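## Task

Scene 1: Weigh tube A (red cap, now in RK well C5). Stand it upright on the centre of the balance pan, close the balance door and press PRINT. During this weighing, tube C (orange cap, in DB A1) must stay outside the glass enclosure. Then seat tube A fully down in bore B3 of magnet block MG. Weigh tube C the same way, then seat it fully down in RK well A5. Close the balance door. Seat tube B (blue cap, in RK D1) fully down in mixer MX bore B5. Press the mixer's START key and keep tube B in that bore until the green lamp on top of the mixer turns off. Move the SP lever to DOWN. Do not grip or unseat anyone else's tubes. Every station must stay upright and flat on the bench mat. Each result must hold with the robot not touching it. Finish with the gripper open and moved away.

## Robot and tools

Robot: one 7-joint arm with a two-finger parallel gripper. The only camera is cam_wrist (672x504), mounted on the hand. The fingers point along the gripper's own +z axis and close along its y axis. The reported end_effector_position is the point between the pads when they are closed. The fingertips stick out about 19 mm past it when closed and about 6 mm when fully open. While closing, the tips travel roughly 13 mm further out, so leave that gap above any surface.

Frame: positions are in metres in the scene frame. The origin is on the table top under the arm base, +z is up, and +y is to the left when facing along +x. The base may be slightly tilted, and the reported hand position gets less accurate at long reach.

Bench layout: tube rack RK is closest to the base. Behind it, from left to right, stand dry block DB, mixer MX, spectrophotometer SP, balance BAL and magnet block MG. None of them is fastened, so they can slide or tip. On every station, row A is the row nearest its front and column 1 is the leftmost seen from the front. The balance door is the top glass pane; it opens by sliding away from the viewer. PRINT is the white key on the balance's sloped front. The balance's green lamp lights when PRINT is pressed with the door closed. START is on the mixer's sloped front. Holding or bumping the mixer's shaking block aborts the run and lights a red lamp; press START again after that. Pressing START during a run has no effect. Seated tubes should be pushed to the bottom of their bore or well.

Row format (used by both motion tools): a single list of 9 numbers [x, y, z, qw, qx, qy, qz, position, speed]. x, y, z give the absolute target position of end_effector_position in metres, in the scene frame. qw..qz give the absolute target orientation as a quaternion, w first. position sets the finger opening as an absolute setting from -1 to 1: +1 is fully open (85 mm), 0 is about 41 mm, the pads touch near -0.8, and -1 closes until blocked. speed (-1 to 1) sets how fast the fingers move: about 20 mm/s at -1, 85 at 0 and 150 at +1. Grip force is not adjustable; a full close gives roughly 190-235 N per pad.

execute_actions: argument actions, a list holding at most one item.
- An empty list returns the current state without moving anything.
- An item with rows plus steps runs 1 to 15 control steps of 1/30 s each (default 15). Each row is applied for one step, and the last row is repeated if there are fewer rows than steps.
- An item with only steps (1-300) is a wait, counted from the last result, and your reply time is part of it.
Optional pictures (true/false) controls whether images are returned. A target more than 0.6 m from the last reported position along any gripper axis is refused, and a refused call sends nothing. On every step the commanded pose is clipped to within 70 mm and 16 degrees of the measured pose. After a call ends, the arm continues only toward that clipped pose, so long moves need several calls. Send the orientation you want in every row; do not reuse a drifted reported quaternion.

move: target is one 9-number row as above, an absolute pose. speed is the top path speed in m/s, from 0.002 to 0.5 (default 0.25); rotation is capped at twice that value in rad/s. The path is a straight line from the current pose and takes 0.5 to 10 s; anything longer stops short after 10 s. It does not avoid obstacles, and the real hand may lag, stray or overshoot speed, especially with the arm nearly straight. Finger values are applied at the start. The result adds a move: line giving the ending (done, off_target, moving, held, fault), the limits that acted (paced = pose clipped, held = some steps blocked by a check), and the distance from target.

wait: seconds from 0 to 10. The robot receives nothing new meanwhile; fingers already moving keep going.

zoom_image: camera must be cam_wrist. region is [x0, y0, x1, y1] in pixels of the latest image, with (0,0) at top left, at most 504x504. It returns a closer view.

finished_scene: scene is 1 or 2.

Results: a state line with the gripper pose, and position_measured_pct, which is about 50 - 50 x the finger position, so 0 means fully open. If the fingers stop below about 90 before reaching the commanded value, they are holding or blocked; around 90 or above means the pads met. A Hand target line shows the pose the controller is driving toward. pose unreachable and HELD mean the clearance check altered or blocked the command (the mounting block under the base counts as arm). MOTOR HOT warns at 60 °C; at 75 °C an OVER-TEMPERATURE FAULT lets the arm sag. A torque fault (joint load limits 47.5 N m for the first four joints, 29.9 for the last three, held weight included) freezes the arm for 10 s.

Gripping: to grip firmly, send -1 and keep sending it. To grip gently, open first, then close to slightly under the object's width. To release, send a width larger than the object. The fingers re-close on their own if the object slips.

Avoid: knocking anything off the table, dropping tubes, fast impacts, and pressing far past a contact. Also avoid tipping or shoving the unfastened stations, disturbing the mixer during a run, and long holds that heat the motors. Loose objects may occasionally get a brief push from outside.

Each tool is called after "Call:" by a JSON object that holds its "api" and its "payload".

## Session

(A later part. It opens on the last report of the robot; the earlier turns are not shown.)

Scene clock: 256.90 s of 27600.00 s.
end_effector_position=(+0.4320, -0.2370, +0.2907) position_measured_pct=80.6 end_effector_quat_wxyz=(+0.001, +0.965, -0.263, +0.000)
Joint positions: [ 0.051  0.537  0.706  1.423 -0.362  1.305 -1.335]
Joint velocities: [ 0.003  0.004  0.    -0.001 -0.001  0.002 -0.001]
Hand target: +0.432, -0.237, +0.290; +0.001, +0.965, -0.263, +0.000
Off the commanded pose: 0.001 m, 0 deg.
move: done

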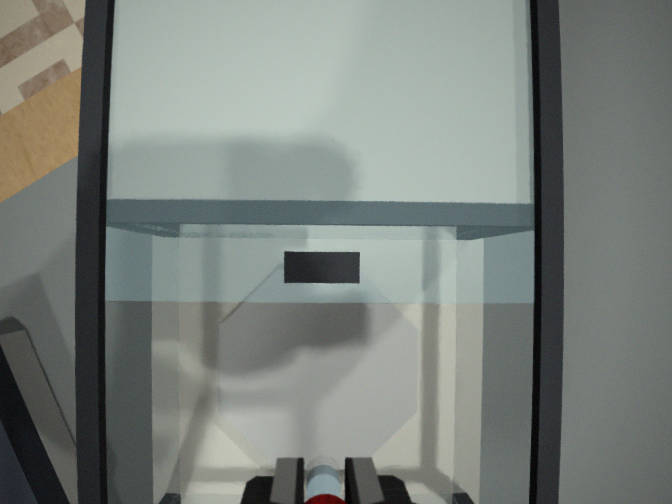

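Call:
{"api": "move", "payload": {"target": [0.432,-0.237,0.14,0,0.965,-0.263,0,-0.66,-0.5], "speed": 0.12}}

Scene clock: 263.17 s of 27600.00 s.
end_effector_position=(+0.4322, -0.2371, +0.1403) position_measured_pct=80.6 end_effector_quat_wxyz=(+0.000, +0.965, -0.263, +0.000)
Joint positions: [ 0.101  0.714  0.605  1.655 -0.499  0.925 -1.217]
Joint velocities: [ 0.003  0.003 -0.     0.001 -0.     0.     0.001]
Hand target: +0.432, -0.237, +0.140; +0.000, +0.965, -0.263, -0.000
Off the commanded pose: 0.000 m, 0 deg.
move: done

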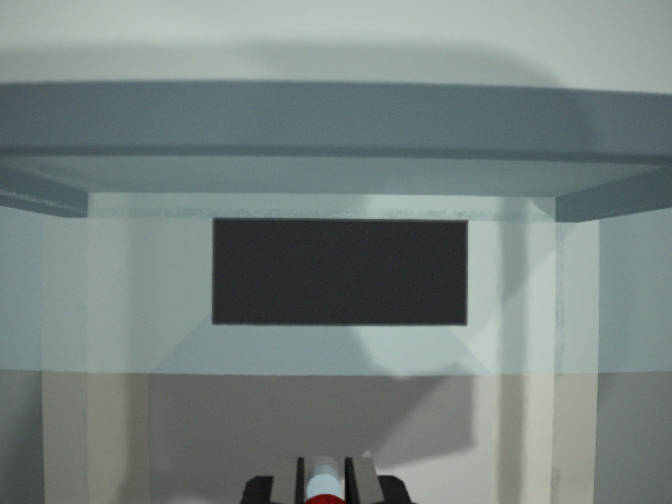

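Call:
{"api": "move", "payload": {"target": [0.432,-0.237,0.124,0,0.965,-0.263,0,-0.66,-0.5], "speed": 0.012}}

Scene clock: 269.73 s of 27600.00 s.
end_effector_position=(+0.4340, -0.2384, +0.1297) position_measured_pct=80.6 end_effector_quat_wxyz=(-0.000, +0.965, -0.263, +0.005)
Joint positions: [ 0.111  0.728  0.592  1.667 -0.517  0.89  -1.202]
Joint velocities: [ 0.    -0.    -0.001  0.    -0.     0.     0.001]
Hand target: +0.432, -0.237, +0.124; +0.000, +0.965, -0.263, -0.000
Off the commanded pose: 0.006 m, 1 deg.
move: off_target

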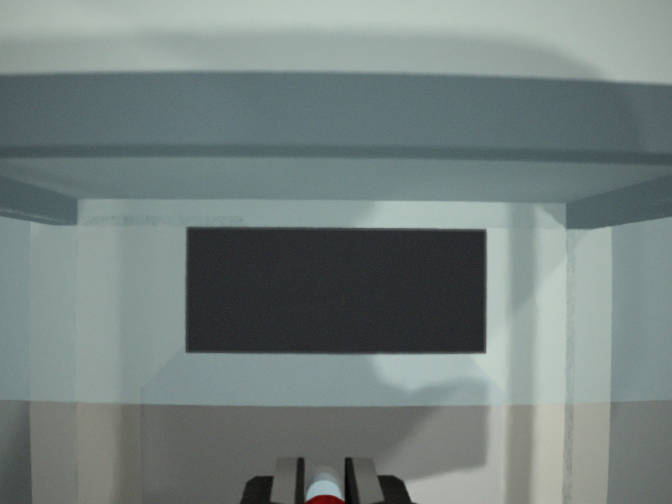

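Call:
{"api": "move", "payload": {"target": [0.433,-0.2376,0.131,0,0.965,-0.263,0,-0.66,-0.5], "speed": 0.01}}

Call:
{"api": "move", "payload": {"target": [0.433,-0.2376,0.131,0,0.965,-0.263,0,-0.35,-0.8], "speed": 0.01}}

Call:
{"api": "move", "payload": {"target": [0.433,-0.2376,0.27,0,0.965,-0.263,0,-0.35,-0.8], "speed": 0.15}}

Scene clock: 276.23 s of 27600.00 s.
end_effector_position=(+0.4330, -0.2376, +0.1311) position_measured_pct=80.6 end_effector_quat_wxyz=(+0.000, +0.965, -0.263, +0.000)
Joint positions: [ 0.108  0.729  0.595  1.659 -0.51   0.906 -1.21 ]
Joint velocities: [ 0.     0.    -0.    -0.001  0.     0.002 -0.001]
Hand target: +0.433, -0.238, +0.131; -0.000, +0.965, -0.263, +0.000
Off the commanded pose: 0.000 m, 0 deg.
move: done

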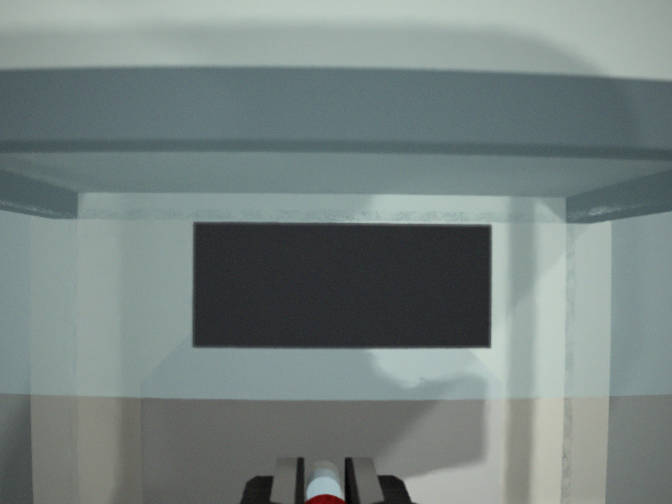

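Scene clock: 276.93 s of 27600.00 s.
end_effector_position=(+0.4330, -0.2376, +0.1310) position_measured_pct=67.5 end_effector_quat_wxyz=(+0.000, +0.965, -0.263, +0.000)
Joint positions: [ 0.108  0.73   0.595  1.659 -0.51   0.906 -1.21 ]
Joint velocities: [-0.001 -0.    -0.    -0.001  0.    -0.001 -0.001]
Hand target: +0.433, -0.238, +0.131; +0.000, +0.965, -0.263, +0.000
Off the commanded pose: 0.000 m, 0 deg.
move: done

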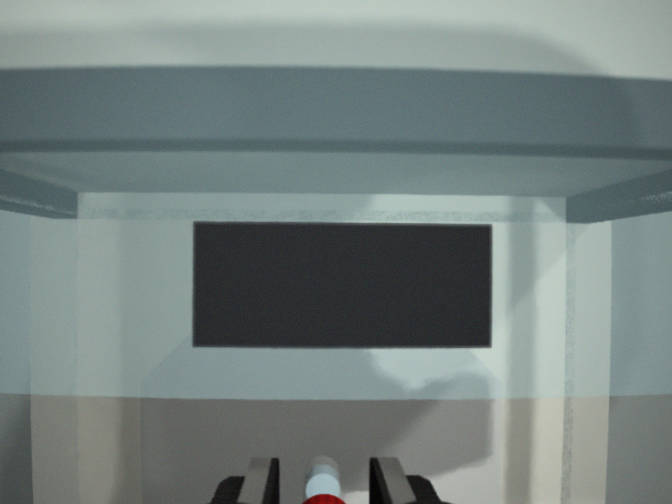

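Scene clock: 278.20 s of 27600.00 s.
end_effector_position=(+0.4329, -0.2374, +0.2698) position_measured_pct=67.5 end_effector_quat_wxyz=(-0.000, +0.965, -0.263, -0.000)
Joint positions: [ 0.057  0.557  0.695  1.461 -0.378  1.252 -1.321]
Joint velocities: [-0.002 -0.002  0.001 -0.002  0.     0.001 -0.001]
Hand target: +0.433, -0.237, +0.270; -0.000, +0.965, -0.263, +0.000
Off the commanded pose: 0.000 m, 0 deg.
move: done

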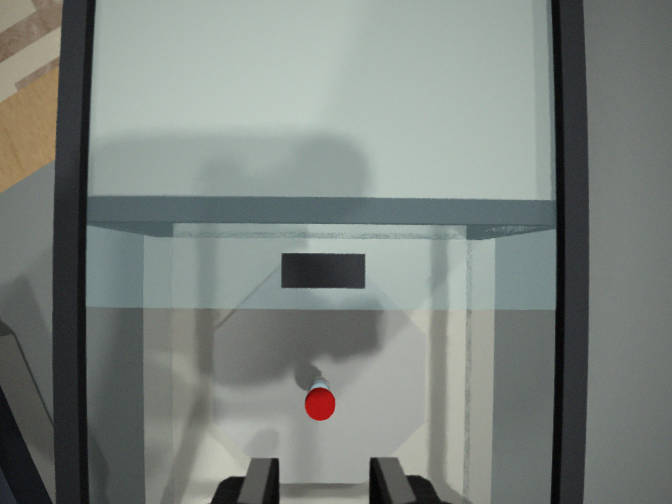

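Call:
{"api": "move", "payload": {"target": [0.5057,-0.2802,0.258,0,0.965,-0.263,0,-1,1], "speed": 0.25}}

Call:
{"api": "move", "payload": {"target": [0.5057,-0.2802,0.237,0,0.965,-0.263,0,-1,1], "speed": 0.06}}

Call:
{"api": "move", "payload": {"target": [0.402,-0.219,0.237,0,0.965,-0.263,0,-1,1], "speed": 0.06}}

Scene clock: 287.97 s of 27600.00 s.
end_effector_position=(+0.5059, -0.2800, +0.2584) position_measured_pct=91.7 end_effector_quat_wxyz=(+0.000, +0.965, -0.263, +0.000)
Joint positions: [ 0.182  0.761  0.654  1.126 -0.453  1.384 -1.338]
Joint velocities: [ 0.004  0.005  0.001 -0.001 -0.    -0.     0.001]
Hand target: +0.506, -0.280, +0.258; +0.000, +0.965, -0.263, -0.000
Off the commanded pose: 0.001 m, 0 deg.
move: done

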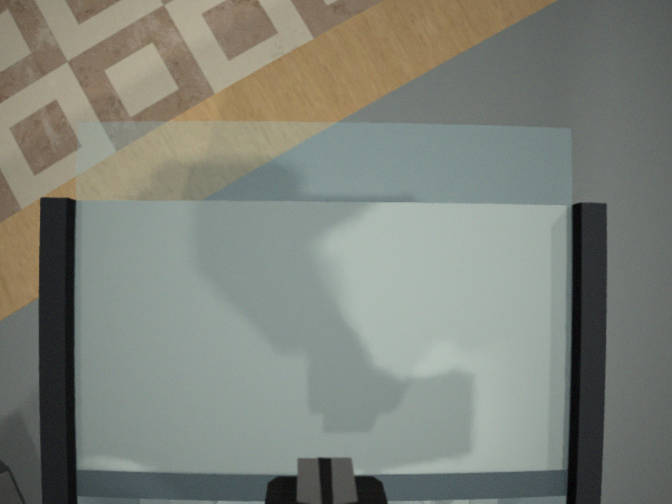

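Scene clock: 288.70 s of 27600.00 s.
end_effector_position=(+0.5057, -0.2802, +0.2370) position_measured_pct=91.7 end_effector_quat_wxyz=(+0.000, +0.965, -0.263, +0.000)
Joint positions: [ 0.179  0.777  0.647  1.168 -0.462  1.33  -1.326]
Joint velocities: [ 0.001 -0.    -0.001  0.001  0.    -0.001 -0.   ]
Hand target: +0.506, -0.280, +0.237; +0.000, +0.965, -0.263, -0.000
Off the commanded pose: 0.000 m, 0 deg.
move: done

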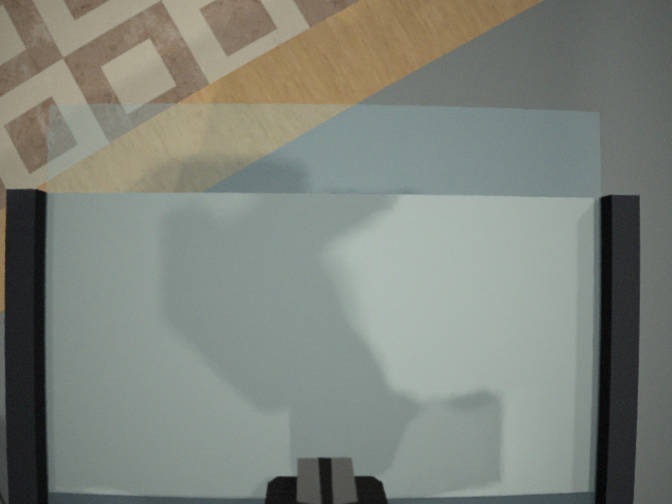

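Scene clock: 290.97 s of 27600.00 s.
end_effector_position=(+0.4020, -0.2195, +0.2366) position_measured_pct=91.7 end_effector_quat_wxyz=(-0.000, +0.965, -0.263, +0.000)
Joint positions: [ 0.01   0.515  0.701  1.651 -0.377  1.106 -1.299]
Joint velocities: [-0.004 -0.006 -0.001  0.002  0.001 -0.     0.   ]
Hand target: +0.402, -0.219, +0.237; -0.000, +0.965, -0.263, +0.000
Off the commanded pose: 0.001 m, 0 deg.
move: done

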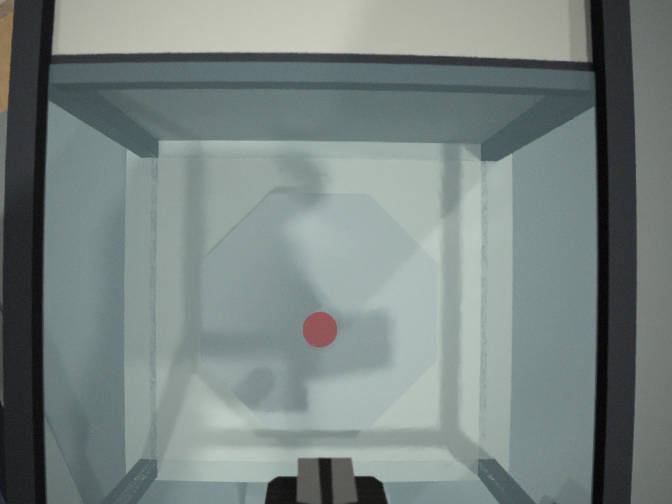

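Call:
{"api": "move", "payload": {"target": [0.3977,-0.2165,0.237,0,0.965,-0.263,0,-1,1], "speed": 0.015}}

Scene clock: 295.10 s of 27600.00 s.
end_effector_position=(+0.3983, -0.2170, +0.2371) position_measured_pct=91.7 end_effector_quat_wxyz=(+0.000, +0.965, -0.263, +0.001)
Joint positions: [ 0.001  0.504  0.704  1.667 -0.372  1.098 -1.301]
Joint velocities: [ 0.    -0.001  0.001  0.001  0.001 -0.003 -0.   ]
Hand target: +0.398, -0.216, +0.237; -0.000, +0.965, -0.263, +0.000
Off the commanded pose: 0.001 m, 0 deg.
move: done

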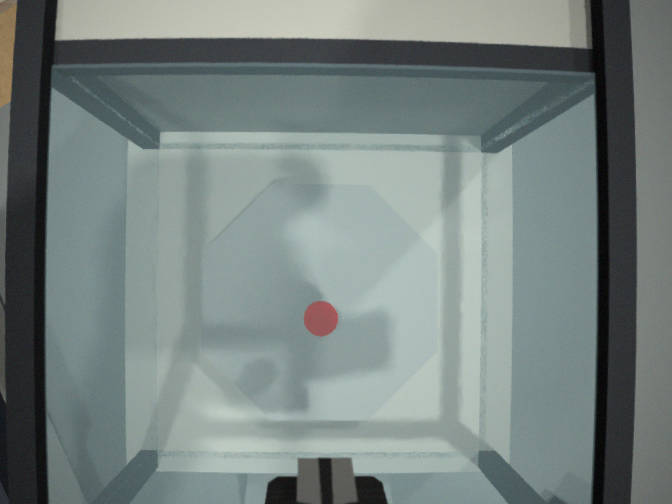

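Call:
{"api": "move", "payload": {"target": [0.401,-0.2185,0.257,0,0.965,-0.263,0,-1,1], "speed": 0.15}}

Call:
{"api": "move", "payload": {"target": [0.304,-0.161,0.25,0,0.965,-0.263,0,-1,1], "speed": 0.3}}

Call:
{"api": "move", "payload": {"target": [0.304,-0.161,0.12,0,0.965,-0.263,0,-1,1], "speed": 0.25}}

Scene clock: 318.07 s of 27600.00 s.
end_effector_position=(+0.4010, -0.2185, +0.2570) position_measured_pct=91.7 end_effector_quat_wxyz=(-0.000, +0.965, -0.263, -0.000)
Joint positions: [-0.002  0.489  0.715  1.619 -0.355  1.159 -1.317]
Joint velocities: [ 0.001 -0.    -0.    -0.002 -0.    -0.     0.001]
Hand target: +0.401, -0.218, +0.257; -0.000, +0.965, -0.263, +0.000
Off the commanded pose: 0.000 m, 0 deg.
move: done

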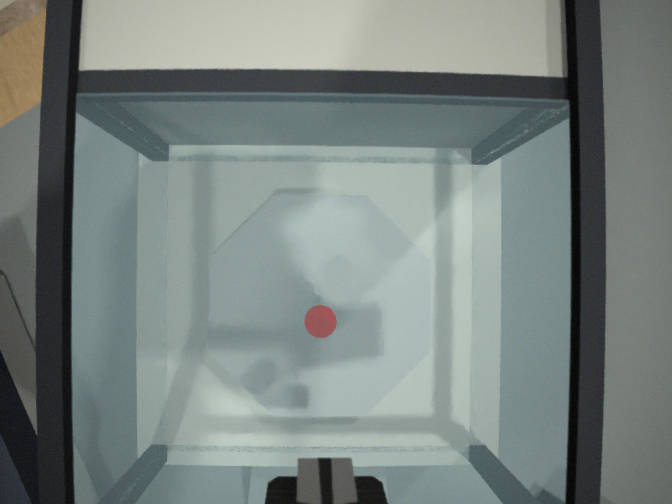

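Scene clock: 319.07 s of 27600.00 s.
end_effector_position=(+0.3039, -0.1610, +0.2495) position_measured_pct=91.7 end_effector_quat_wxyz=(-0.000, +0.965, -0.263, -0.000)
Joint positions: [-0.19   0.227  0.769  1.983 -0.202  0.998 -1.44 ]
Joint velocities: [-0.003 -0.006 -0.002  0.     0.001 -0.002 -0.001]
Hand target: +0.304, -0.161, +0.250; -0.001, +0.965, -0.263, -0.000
Off the commanded pose: 0.000 m, 0 deg.
move: done

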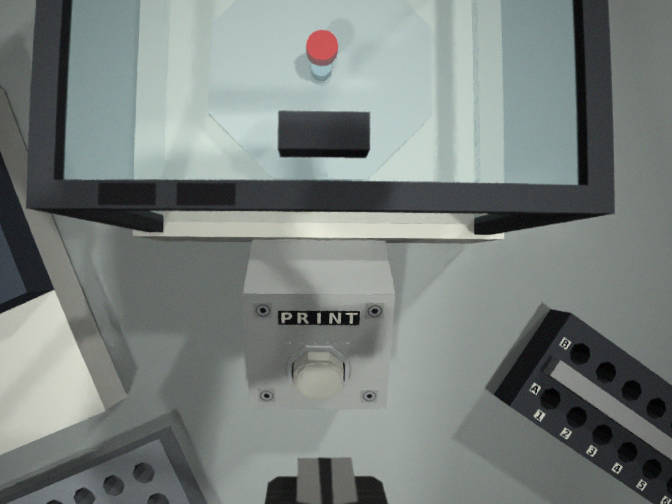

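Scene clock: 320.17 s of 27600.00 s.
end_effector_position=(+0.3041, -0.1611, +0.1204) position_measured_pct=91.7 end_effector_quat_wxyz=(+0.001, +0.965, -0.263, +0.000)
Joint positions: [ 0.001  0.499  0.591  2.175 -0.512  0.597 -1.148]
Joint velocities: [ 0.003  0.004  0.002  0.    -0.001  0.001  0.002]
Hand target: +0.304, -0.161, +0.120; +0.001, +0.965, -0.263, -0.000
Off the commanded pose: 0.000 m, 0 deg.
move: done

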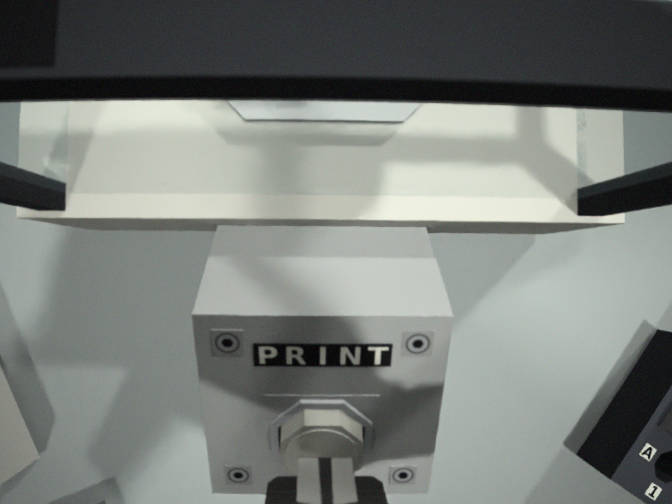

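Call:
{"api": "move", "payload": {"target": [0.304,-0.161,0.094,0,0.965,-0.263,0,-1,1], "speed": 0.025}}

Scene clock: 326.97 s of 27600.00 s.
end_effector_position=(+0.3043, -0.1611, +0.0947) position_measured_pct=91.7 end_effector_quat_wxyz=(-0.000, +0.965, -0.263, +0.001)
Joint positions: [ 0.059  0.555  0.518  2.197 -0.583  0.516 -1.086]
Joint velocities: [ 0.002  0.     0.    -0.001 -0.002  0.002  0.   ]
Hand target: +0.304, -0.161, +0.094; +0.000, +0.965, -0.263, -0.000
Off the commanded pose: 0.001 m, 0 deg.
move: done

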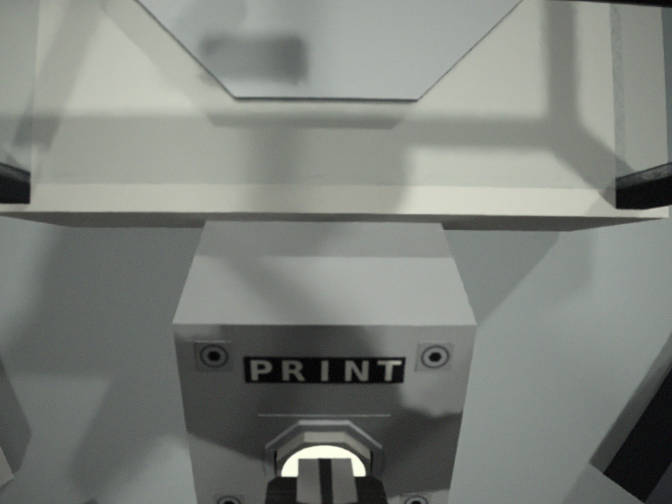

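Key lit up. Lift and check the lamp.

Call:
{"api": "move", "payload": {"target": [0.304,-0.161,0.255,0,0.965,-0.263,0,0,1], "speed": 0.25}}

Scene clock: 331.60 s of 27600.00 s.
end_effector_position=(+0.3040, -0.1608, +0.2546) position_measured_pct=50.0 end_effector_quat_wxyz=(-0.001, +0.965, -0.263, +0.000)
Joint positions: [-0.187  0.216  0.76   1.974 -0.19   1.013 -1.454]
Joint velocities: [-0.001 -0.004 -0.001 -0.001  0.001 -0.001 -0.003]
Hand target: +0.304, -0.161, +0.255; -0.001, +0.965, -0.263, +0.000
Off the commanded pose: 0.000 m, 0 deg.
move: done

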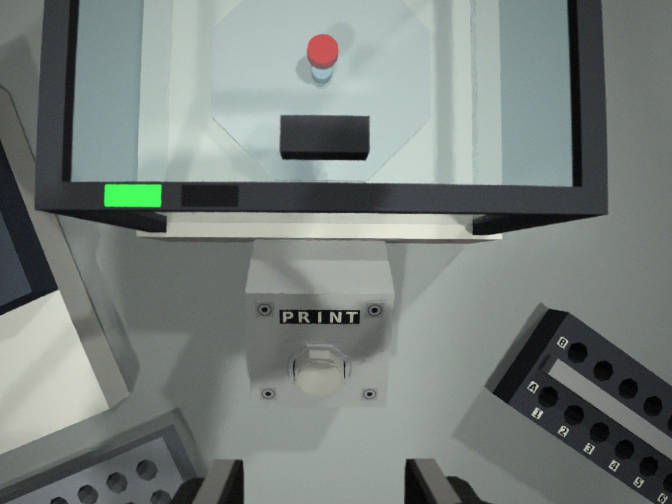

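Call:
{"api": "move", "payload": {"target": [0.3895,-0.2113,0.255,0,0.965,-0.263,0,0,1], "speed": 0.3}}

Call:
{"api": "move", "payload": {"target": [0.3895,-0.2113,0.235,0,0.965,-0.263,0,0,1], "speed": 0.08}}

Call:
{"api": "move", "payload": {"target": [0.3895,-0.2113,0.235,0,0.965,-0.263,0,-0.4,0], "speed": 0.08}}

Call:
{"api": "move", "payload": {"target": [0.4852,-0.2676,0.235,0,0.965,-0.263,0,-0.4,0], "speed": 0.1}}

Call:
{"api": "move", "payload": {"target": [0.4852,-0.2676,0.235,0,0.965,-0.263,0,-0.1,1], "speed": 0.1}}

Call:
{"api": "move", "payload": {"target": [0.4852,-0.2676,0.256,0,0.965,-0.263,0,-0.1,1], "speed": 0.15}}

Call:
{"api": "move", "payload": {"target": [0.433,-0.2376,0.252,0,0.965,-0.263,0,-0.3,1], "speed": 0.25}}

Scene clock: 347.37 s of 27600.00 s.
end_effector_position=(+0.3895, -0.2113, +0.2555) position_measured_pct=50.0 end_effector_quat_wxyz=(+0.001, +0.965, -0.263, +0.000)
Joint positions: [-0.021  0.458  0.716  1.669 -0.339  1.133 -1.327]
Joint velocities: [ 0.004  0.004  0.    -0.001 -0.001  0.001  0.002]
Hand target: +0.389, -0.211, +0.255; +0.001, +0.965, -0.263, +0.000
Off the commanded pose: 0.000 m, 0 deg.
move: done

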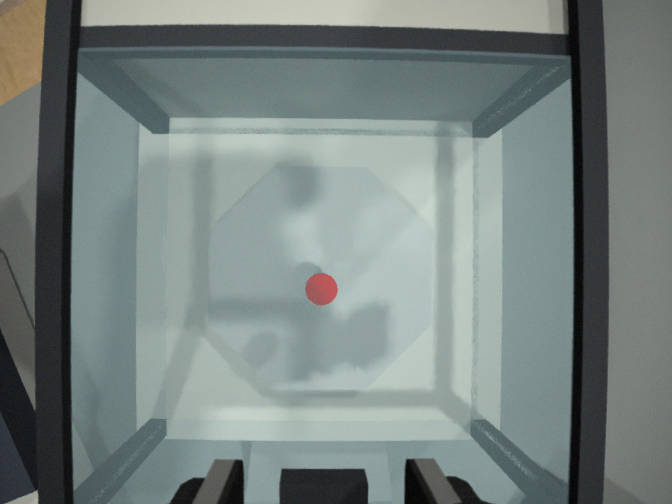

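Scene clock: 348.07 s of 27600.00 s.
end_effector_position=(+0.3896, -0.2113, +0.2351) position_measured_pct=50.0 end_effector_quat_wxyz=(+0.000, +0.965, -0.263, +0.000)
Joint positions: [-0.01   0.484  0.702  1.705 -0.361  1.079 -1.307]
Joint velocities: [ 0.003  0.002  0.002  0.     0.    -0.001 -0.   ]
Hand target: +0.390, -0.211, +0.235; +0.000, +0.965, -0.263, -0.000
Off the commanded pose: 0.000 m, 0 deg.
move: done

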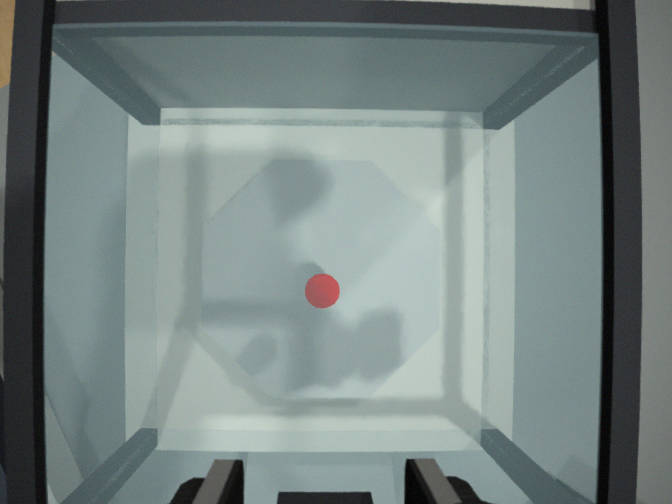

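Scene clock: 348.77 s of 27600.00 s.
end_effector_position=(+0.3895, -0.2113, +0.2352) position_measured_pct=67.9 end_effector_quat_wxyz=(-0.000, +0.965, -0.263, +0.000)
Joint positions: [-0.01   0.483  0.702  1.705 -0.361  1.079 -1.307]
Joint velocities: [-0.    -0.    -0.001  0.001 -0.     0.002 -0.001]
Hand target: +0.389, -0.211, +0.235; +0.000, +0.965, -0.263, -0.000
Off the commanded pose: 0.000 m, 0 deg.
move: done

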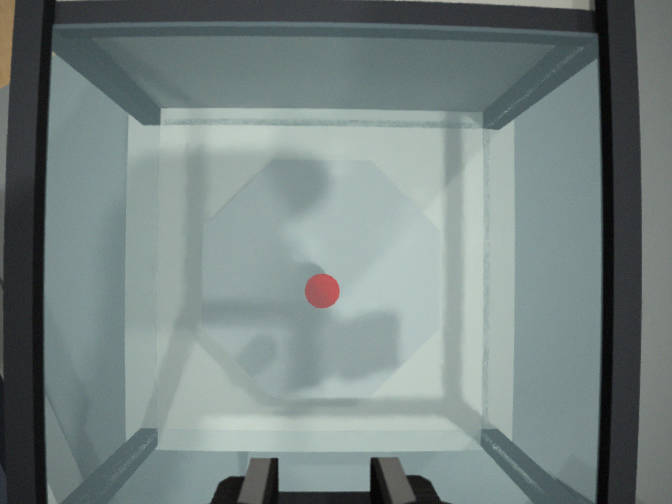

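Scene clock: 350.23 s of 27600.00 s.
end_effector_position=(+0.4850, -0.2678, +0.2358) position_measured_pct=67.9 end_effector_quat_wxyz=(+0.001, +0.965, -0.263, +0.000)
Joint positions: [ 0.145  0.722  0.652  1.281 -0.444  1.274 -1.314]
Joint velocities: [ 0.003  0.003 -0.001 -0.006 -0.001  0.001  0.001]
Hand target: +0.485, -0.268, +0.235; +0.000, +0.965, -0.263, -0.000
Off the commanded pose: 0.001 m, 0 deg.
move: done

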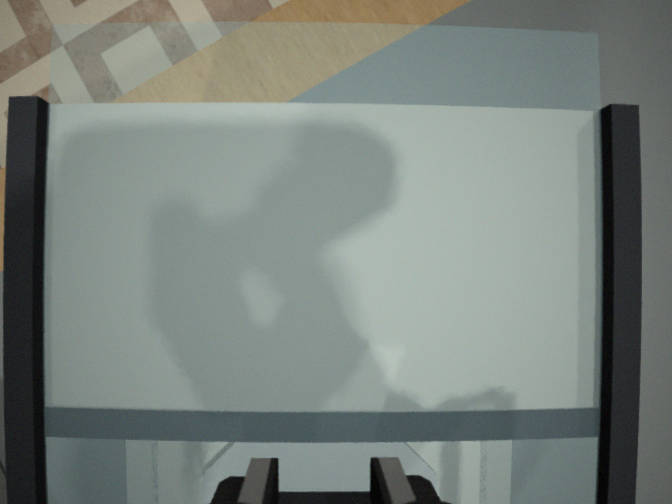

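Scene clock: 350.93 s of 27600.00 s.
end_effector_position=(+0.4852, -0.2676, +0.2350) position_measured_pct=54.8 end_effector_quat_wxyz=(+0.000, +0.965, -0.263, +0.000)
Joint positions: [ 0.146  0.723  0.651  1.282 -0.445  1.273 -1.314]
Joint velocities: [ 0.001  0.001  0.001  0.    -0.     0.001 -0.001]
Hand target: +0.485, -0.268, +0.235; +0.000, +0.965, -0.263, -0.000
Off the commanded pose: 0.000 m, 0 deg.
move: done

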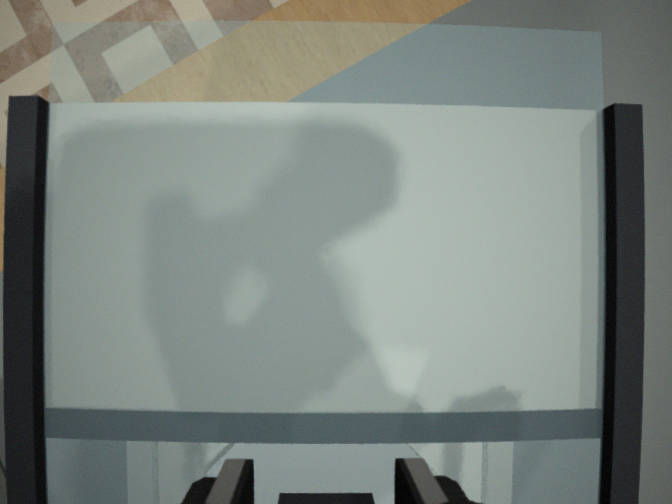

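Scene clock: 351.63 s of 27600.00 s.
end_effector_position=(+0.4852, -0.2676, +0.2560) position_measured_pct=54.8 end_effector_quat_wxyz=(-0.000, +0.965, -0.263, -0.000)
Joint positions: [ 0.147  0.705  0.66   1.242 -0.434  1.326 -1.326]
Joint velocities: [-0.  0.  0. -0. -0.  0.  0.]
Hand target: +0.485, -0.268, +0.256; -0.000, +0.965, -0.263, +0.000
Off the commanded pose: 0.000 m, 0 deg.
move: done

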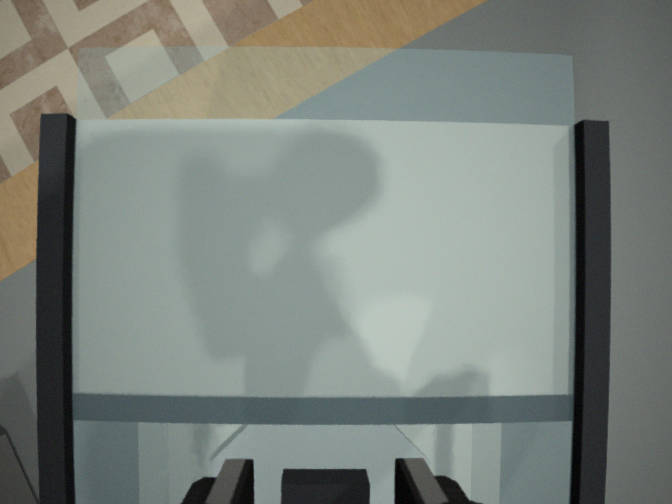

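Scene clock: 352.43 s of 27600.00 s.
end_effector_position=(+0.4327, -0.2380, +0.2515) position_measured_pct=65.1 end_effector_quat_wxyz=(-0.000, +0.965, -0.263, -0.000)
Joint positions: [ 0.062  0.576  0.685  1.495 -0.39   1.204 -1.309]
Joint velocities: [-0.008 -0.009 -0.     0.002  0.001  0.     0.001]
Hand target: +0.433, -0.238, +0.252; -0.000, +0.965, -0.263, +0.000
Off the commanded pose: 0.001 m, 0 deg.
move: done

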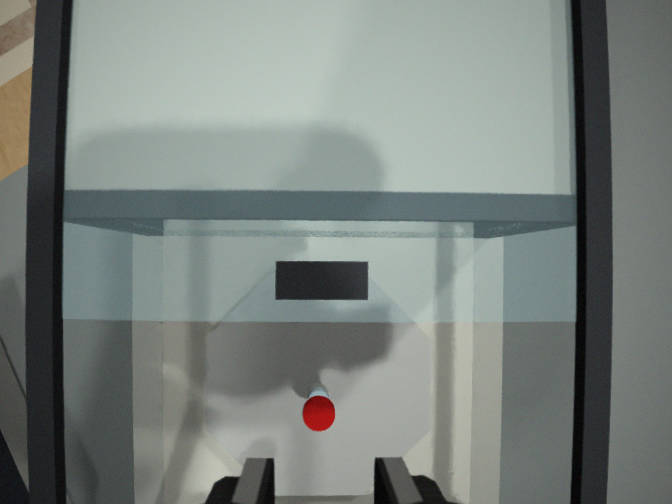

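Call:
{"api": "move", "payload": {"target": [0.433,-0.2376,0.131,0,0.965,-0.263,0,-0.3,1], "speed": 0.15}}

Call:
{"api": "move", "payload": {"target": [0.433,-0.2376,0.131,0,0.965,-0.263,0,-0.66,-0.5], "speed": 0.15}}

Call:
{"api": "move", "payload": {"target": [0.433,-0.2376,0.29,0,0.965,-0.263,0,-0.66,-0.5], "speed": 0.2}}

Scene clock: 362.30 s of 27600.00 s.
end_effector_position=(+0.4332, -0.2376, +0.1313) position_measured_pct=65.1 end_effector_quat_wxyz=(+0.000, +0.965, -0.263, +0.000)
Joint positions: [ 0.108  0.729  0.595  1.659 -0.509  0.906 -1.21 ]
Joint velocities: [ 0.004  0.004  0.     0.    -0.001  0.001 -0.001]
Hand target: +0.433, -0.238, +0.131; +0.000, +0.965, -0.263, -0.000
Off the commanded pose: 0.000 m, 0 deg.
move: done

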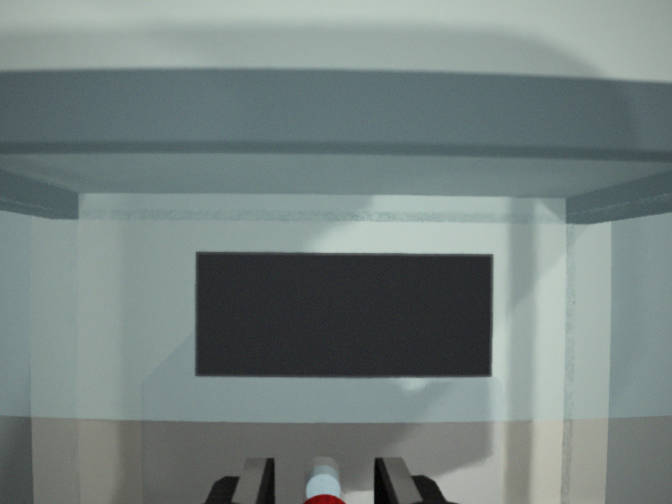

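Scene clock: 363.00 s of 27600.00 s.
end_effector_position=(+0.4331, -0.2376, +0.1312) position_measured_pct=80.6 end_effector_quat_wxyz=(-0.000, +0.965, -0.263, +0.000)
Joint positions: [ 0.108  0.729  0.595  1.659 -0.51   0.906 -1.21 ]
Joint velocities: [-0.    -0.    -0.     0.    -0.     0.     0.001]
Hand target: +0.433, -0.238, +0.131; +0.000, +0.965, -0.263, -0.000
Off the commanded pose: 0.000 m, 0 deg.
move: done

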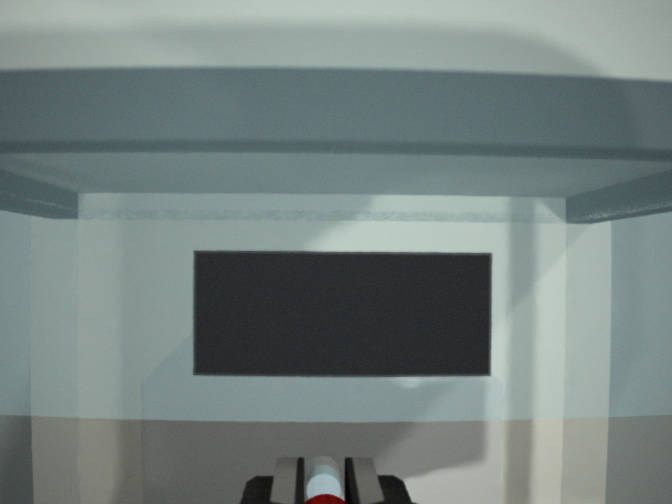

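Scene clock: 364.20 s of 27600.00 s.
end_effector_position=(+0.4329, -0.2374, +0.2898) position_measured_pct=80.6 end_effector_quat_wxyz=(-0.000, +0.965, -0.263, +0.000)
Joint positions: [ 0.056  0.54   0.702  1.42  -0.364  1.306 -1.334]
Joint velocities: [-0.    -0.001  0.001 -0.002 -0.     0.001 -0.001]
Hand target: +0.433, -0.237, +0.290; -0.000, +0.965, -0.263, +0.000
Off the commanded pose: 0.000 m, 0 deg.
move: done

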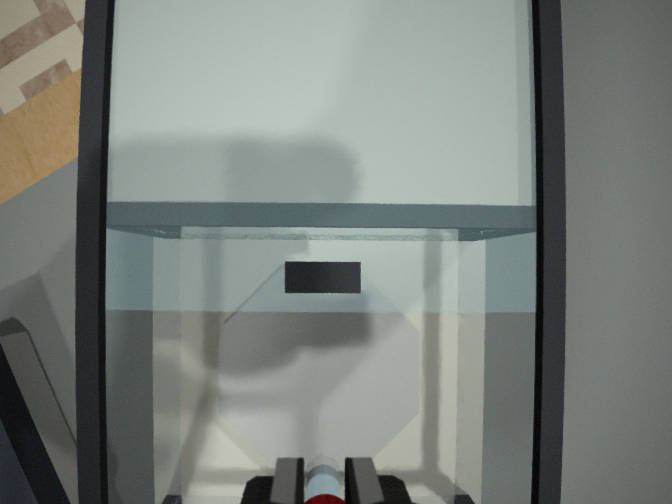

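Call:
{"api": "move", "payload": {"target": [0.25,-0.28,0.285,0,0.8434,-0.5373,0,-0.66,-0.5], "speed": 0.3}}

Call:
{"api": "move", "payload": {"target": [0.192,-0.29,0.16,0,0.8434,-0.5373,0,-0.66,-0.5], "speed": 0.3}}

Scene clock: 374.23 s of 27600.00 s.
end_effector_position=(+0.2497, -0.2801, +0.2845) position_measured_pct=80.6 end_effector_quat_wxyz=(+0.000, +0.843, -0.537, -0.001)
Joint positions: [ 0.08   0.307  0.947  1.822 -0.284  1.153 -1.595]
Joint velocities: [-0.002 -0.005  0.001  0.001 -0.    -0.002 -0.001]
Hand target: +0.250, -0.280, +0.285; +0.000, +0.843, -0.537, -0.000
Off the commanded pose: 0.001 m, 0 deg.
move: done

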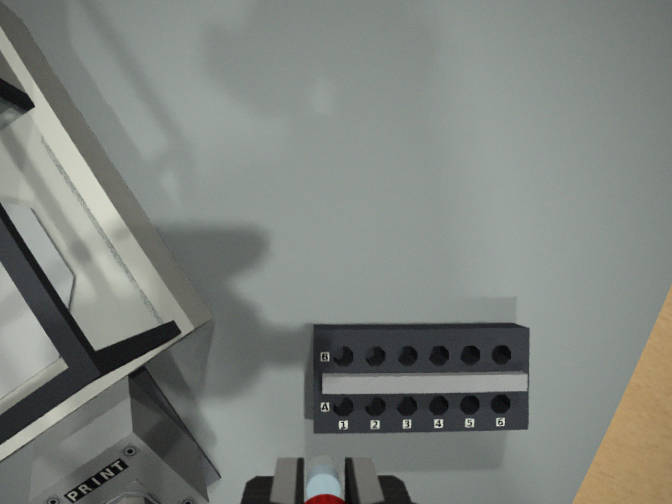

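Scene clock: 375.33 s of 27600.00 s.
end_effector_position=(+0.1920, -0.2900, +0.1602) position_measured_pct=80.6 end_effector_quat_wxyz=(+0.001, +0.844, -0.537, -0.000)
Joint positions: [ 0.339  0.469  0.819  2.116 -0.516  0.762 -1.227]
Joint velocities: [ 0.005  0.001 -0.    -0.001 -0.001 -0.     0.002]
Hand target: +0.192, -0.290, +0.160; +0.001, +0.843, -0.537, -0.000
Off the commanded pose: 0.000 m, 0 deg.
move: done

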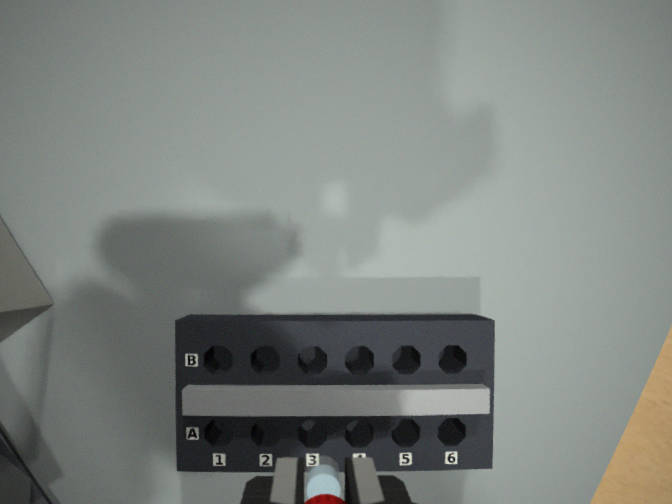

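Call:
{"api": "zoom_image", "payload": {"camera": "cam_wrist", "region": [165,305,345,475]}}

Region (165, 305, 345, 475) of cam_wrist's 672x504 image, scaled by 2.800.

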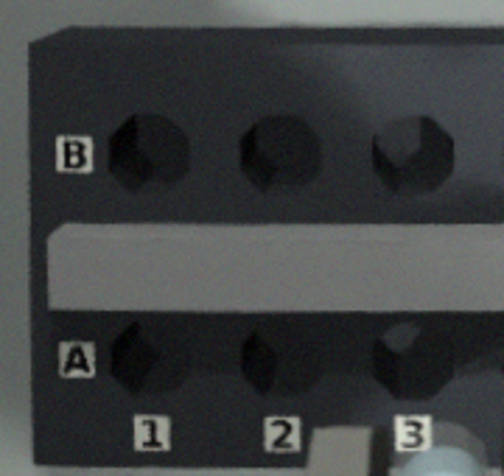

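Call:
{"api": "move", "payload": {"target": [0.2039,-0.3083,0.095,0,0.8434,-0.5373,0,-0.66,-0.5], "speed": 0.15}}

Call:
{"api": "zoom_image", "payload": {"camera": "cam_wrist", "region": [200,380,450,504]}}

Scene clock: 391.77 s of 27600.00 s.
end_effector_position=(+0.2040, -0.3084, +0.0953) position_measured_pct=80.6 end_effector_quat_wxyz=(+0.000, +0.844, -0.537, -0.000)
Joint positions: [ 0.48   0.637  0.659  2.111 -0.7    0.621 -1.08 ]
Joint velocities: [ 0.003  0.004  0.003  0.    -0.001  0.     0.   ]
Hand target: +0.204, -0.308, +0.095; +0.000, +0.843, -0.537, -0.000
Off the commanded pose: 0.000 m, 0 deg.
move: done

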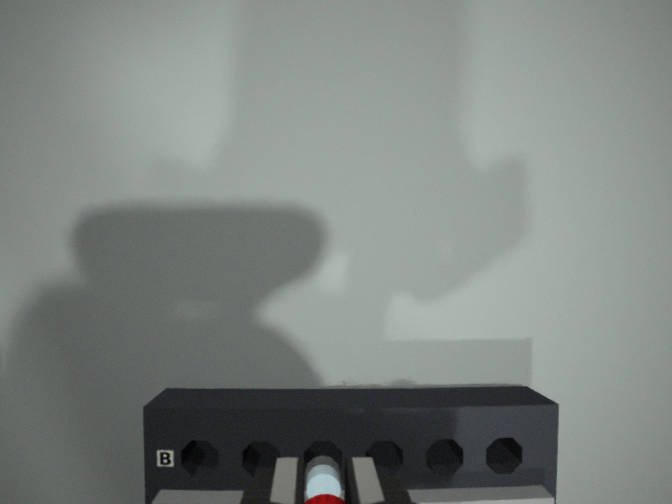

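Region (200, 380, 450, 504) of cam_wrist's 672x504 image, scaled by 2.016; it fills the top 250 rows of this view, and the rest is white.

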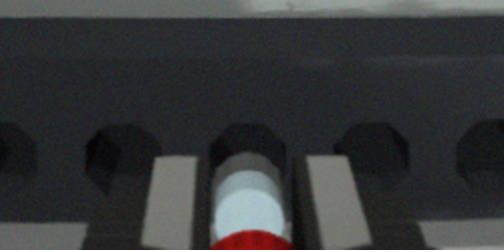

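Call:
{"api": "move", "payload": {"target": [0.2033,-0.3075,0.082,0,0.8434,-0.5373,0,-0.66,-0.5], "speed": 0.05}}

Call:
{"api": "move", "payload": {"target": [0.2033,-0.3075,0.066,0,0.8434,-0.5373,0,-0.66,-0.5], "speed": 0.02}}

Scene clock: 399.17 s of 27600.00 s.
end_effector_position=(+0.2036, -0.3078, +0.0822) position_measured_pct=80.6 end_effector_quat_wxyz=(+0.000, +0.844, -0.537, +0.000)
Joint positions: [ 0.506  0.661  0.622  2.123 -0.736  0.582 -1.049]
Joint velocities: [ 0.001  0.002 -0.001 -0.    -0.002 -0.     0.   ]
Hand target: +0.203, -0.308, +0.082; +0.000, +0.843, -0.537, -0.000
Off the commanded pose: 0.001 m, 0 deg.
move: done

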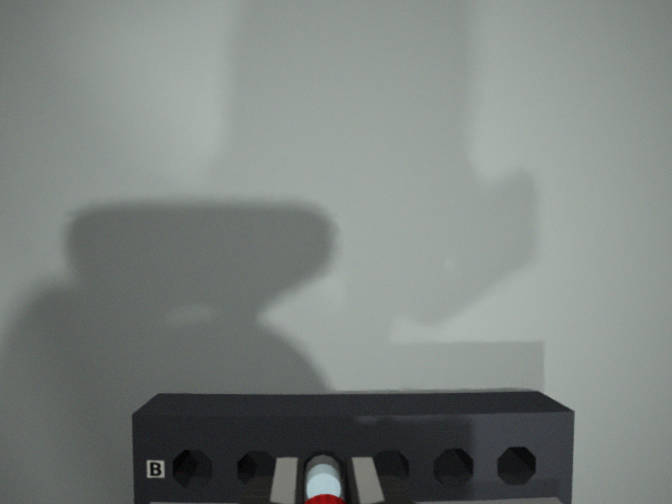

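Scene clock: 400.20 s of 27600.00 s.
end_effector_position=(+0.2037, -0.3081, +0.0663) position_measured_pct=80.6 end_effector_quat_wxyz=(+0.000, +0.843, -0.537, +0.001)
Joint positions: [ 0.538  0.692  0.576  2.131 -0.778  0.537 -1.013]
Joint velocities: [ 0.002  0.002  0.    -0.001 -0.001  0.    -0.   ]
Hand target: +0.203, -0.308, +0.066; +0.000, +0.843, -0.537, -0.000
Off the commanded pose: 0.001 m, 0 deg.
move: done

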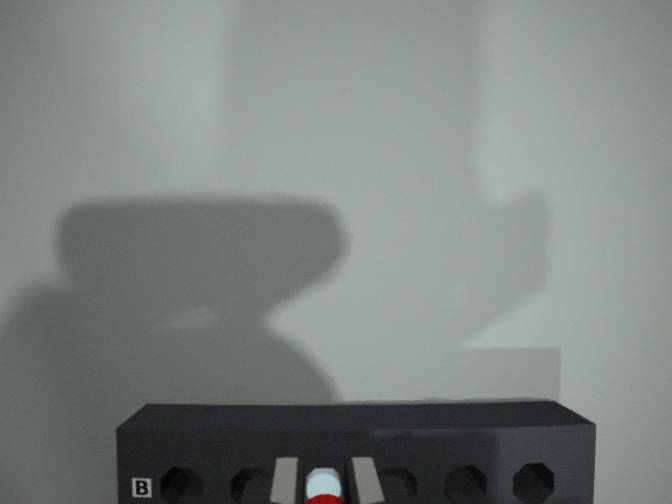

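Inserted. Release, rise, close, push.

Call:
{"api": "move", "payload": {"target": [0.2036,-0.308,0.066,0,0.8434,-0.5373,0,-0.45,-0.5], "speed": 0.05}}

Call:
{"api": "move", "payload": {"target": [0.2036,-0.308,0.092,0,0.8434,-0.5373,0,-0.45,-0.5], "speed": 0.1}}

Call:
{"api": "move", "payload": {"target": [0.2036,-0.308,0.092,0,0.8434,-0.5373,0,-1,1], "speed": 0.1}}

Call:
{"api": "move", "payload": {"target": [0.2036,-0.308,0.071,0,0.8434,-0.5373,0,-1,1], "speed": 0.025}}

Scene clock: 410.20 s of 27600.00 s.
end_effector_position=(+0.2037, -0.3082, +0.0661) position_measured_pct=72.6 end_effector_quat_wxyz=(+0.000, +0.843, -0.537, +0.000)
Joint positions: [ 0.538  0.694  0.576  2.129 -0.778  0.539 -1.014]
Joint velocities: [-0.001 -0.    -0.001  0.     0.    -0.001  0.001]
Hand target: +0.204, -0.308, +0.066; +0.000, +0.843, -0.537, -0.000
Off the commanded pose: 0.000 m, 0 deg.
move: done

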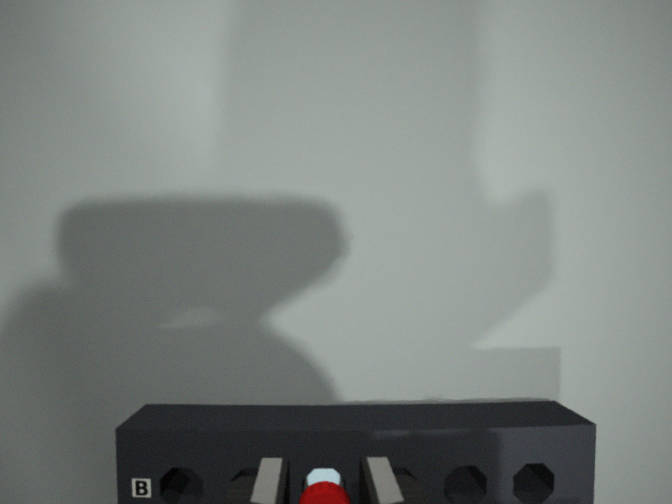

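Scene clock: 410.93 s of 27600.00 s.
end_effector_position=(+0.2034, -0.3080, +0.0918) position_measured_pct=72.6 end_effector_quat_wxyz=(-0.000, +0.843, -0.538, -0.000)
Joint positions: [ 0.489  0.642  0.648  2.115 -0.709  0.611 -1.072]
Joint velocities: [-0.006 -0.004 -0.001 -0.001  0.001  0.002 -0.003]
Hand target: +0.204, -0.308, +0.092; -0.000, +0.843, -0.537, +0.000
Off the commanded pose: 0.000 m, 0 deg.
move: done

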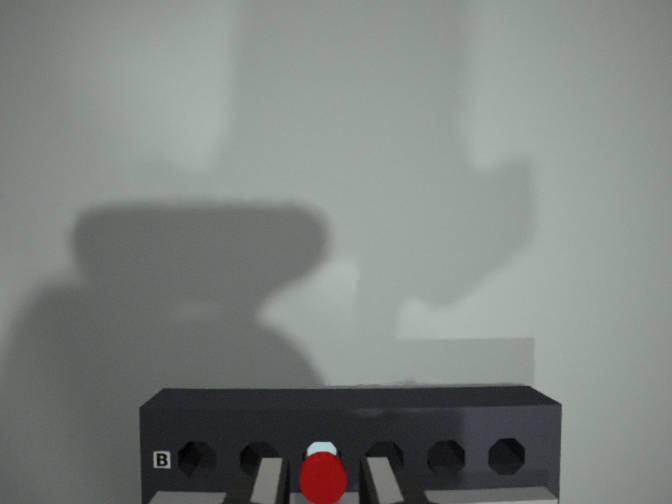

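Scene clock: 411.63 s of 27600.00 s.
end_effector_position=(+0.2036, -0.3080, +0.0920) position_measured_pct=91.7 end_effector_quat_wxyz=(-0.000, +0.843, -0.537, +0.000)
Joint positions: [ 0.488  0.642  0.649  2.115 -0.708  0.611 -1.072]
Joint velocities: [-0.    -0.     0.001 -0.    -0.     0.001 -0.   ]
Hand target: +0.204, -0.308, +0.092; -0.000, +0.843, -0.537, +0.000
Off the commanded pose: 0.000 m, 0 deg.
move: done

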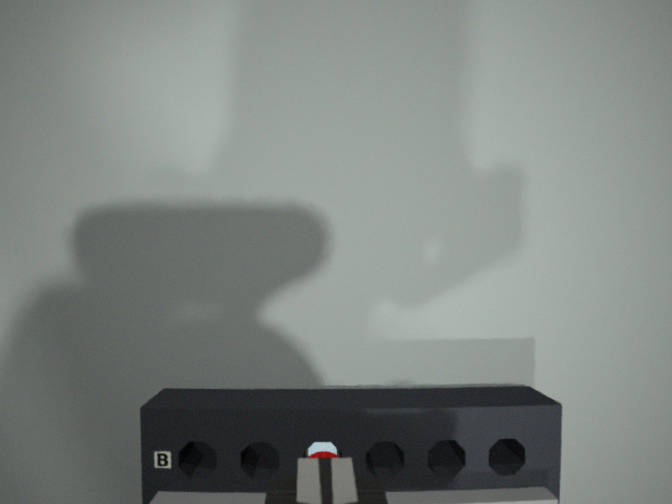

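Scene clock: 412.70 s of 27600.00 s.
end_effector_position=(+0.2064, -0.3134, +0.0781) position_measured_pct=91.7 end_effector_quat_wxyz=(+0.002, +0.843, -0.538, +0.010)
Joint positions: [ 0.528  0.666  0.598  2.123 -0.763  0.555 -1.025]
Joint velocities: [ 0.003 -0.001 -0.002  0.001 -0.002  0.003  0.001]
Hand target: +0.203, -0.308, +0.071; +0.000, +0.843, -0.537, -0.000
Off the commanded pose: 0.009 m, 1 deg.
move: off_target

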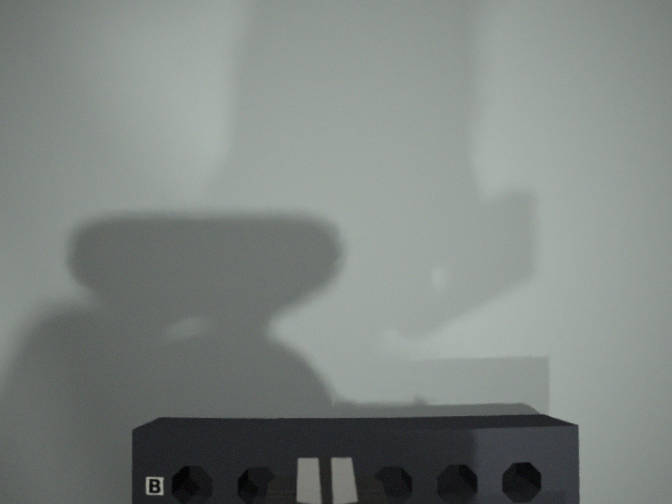

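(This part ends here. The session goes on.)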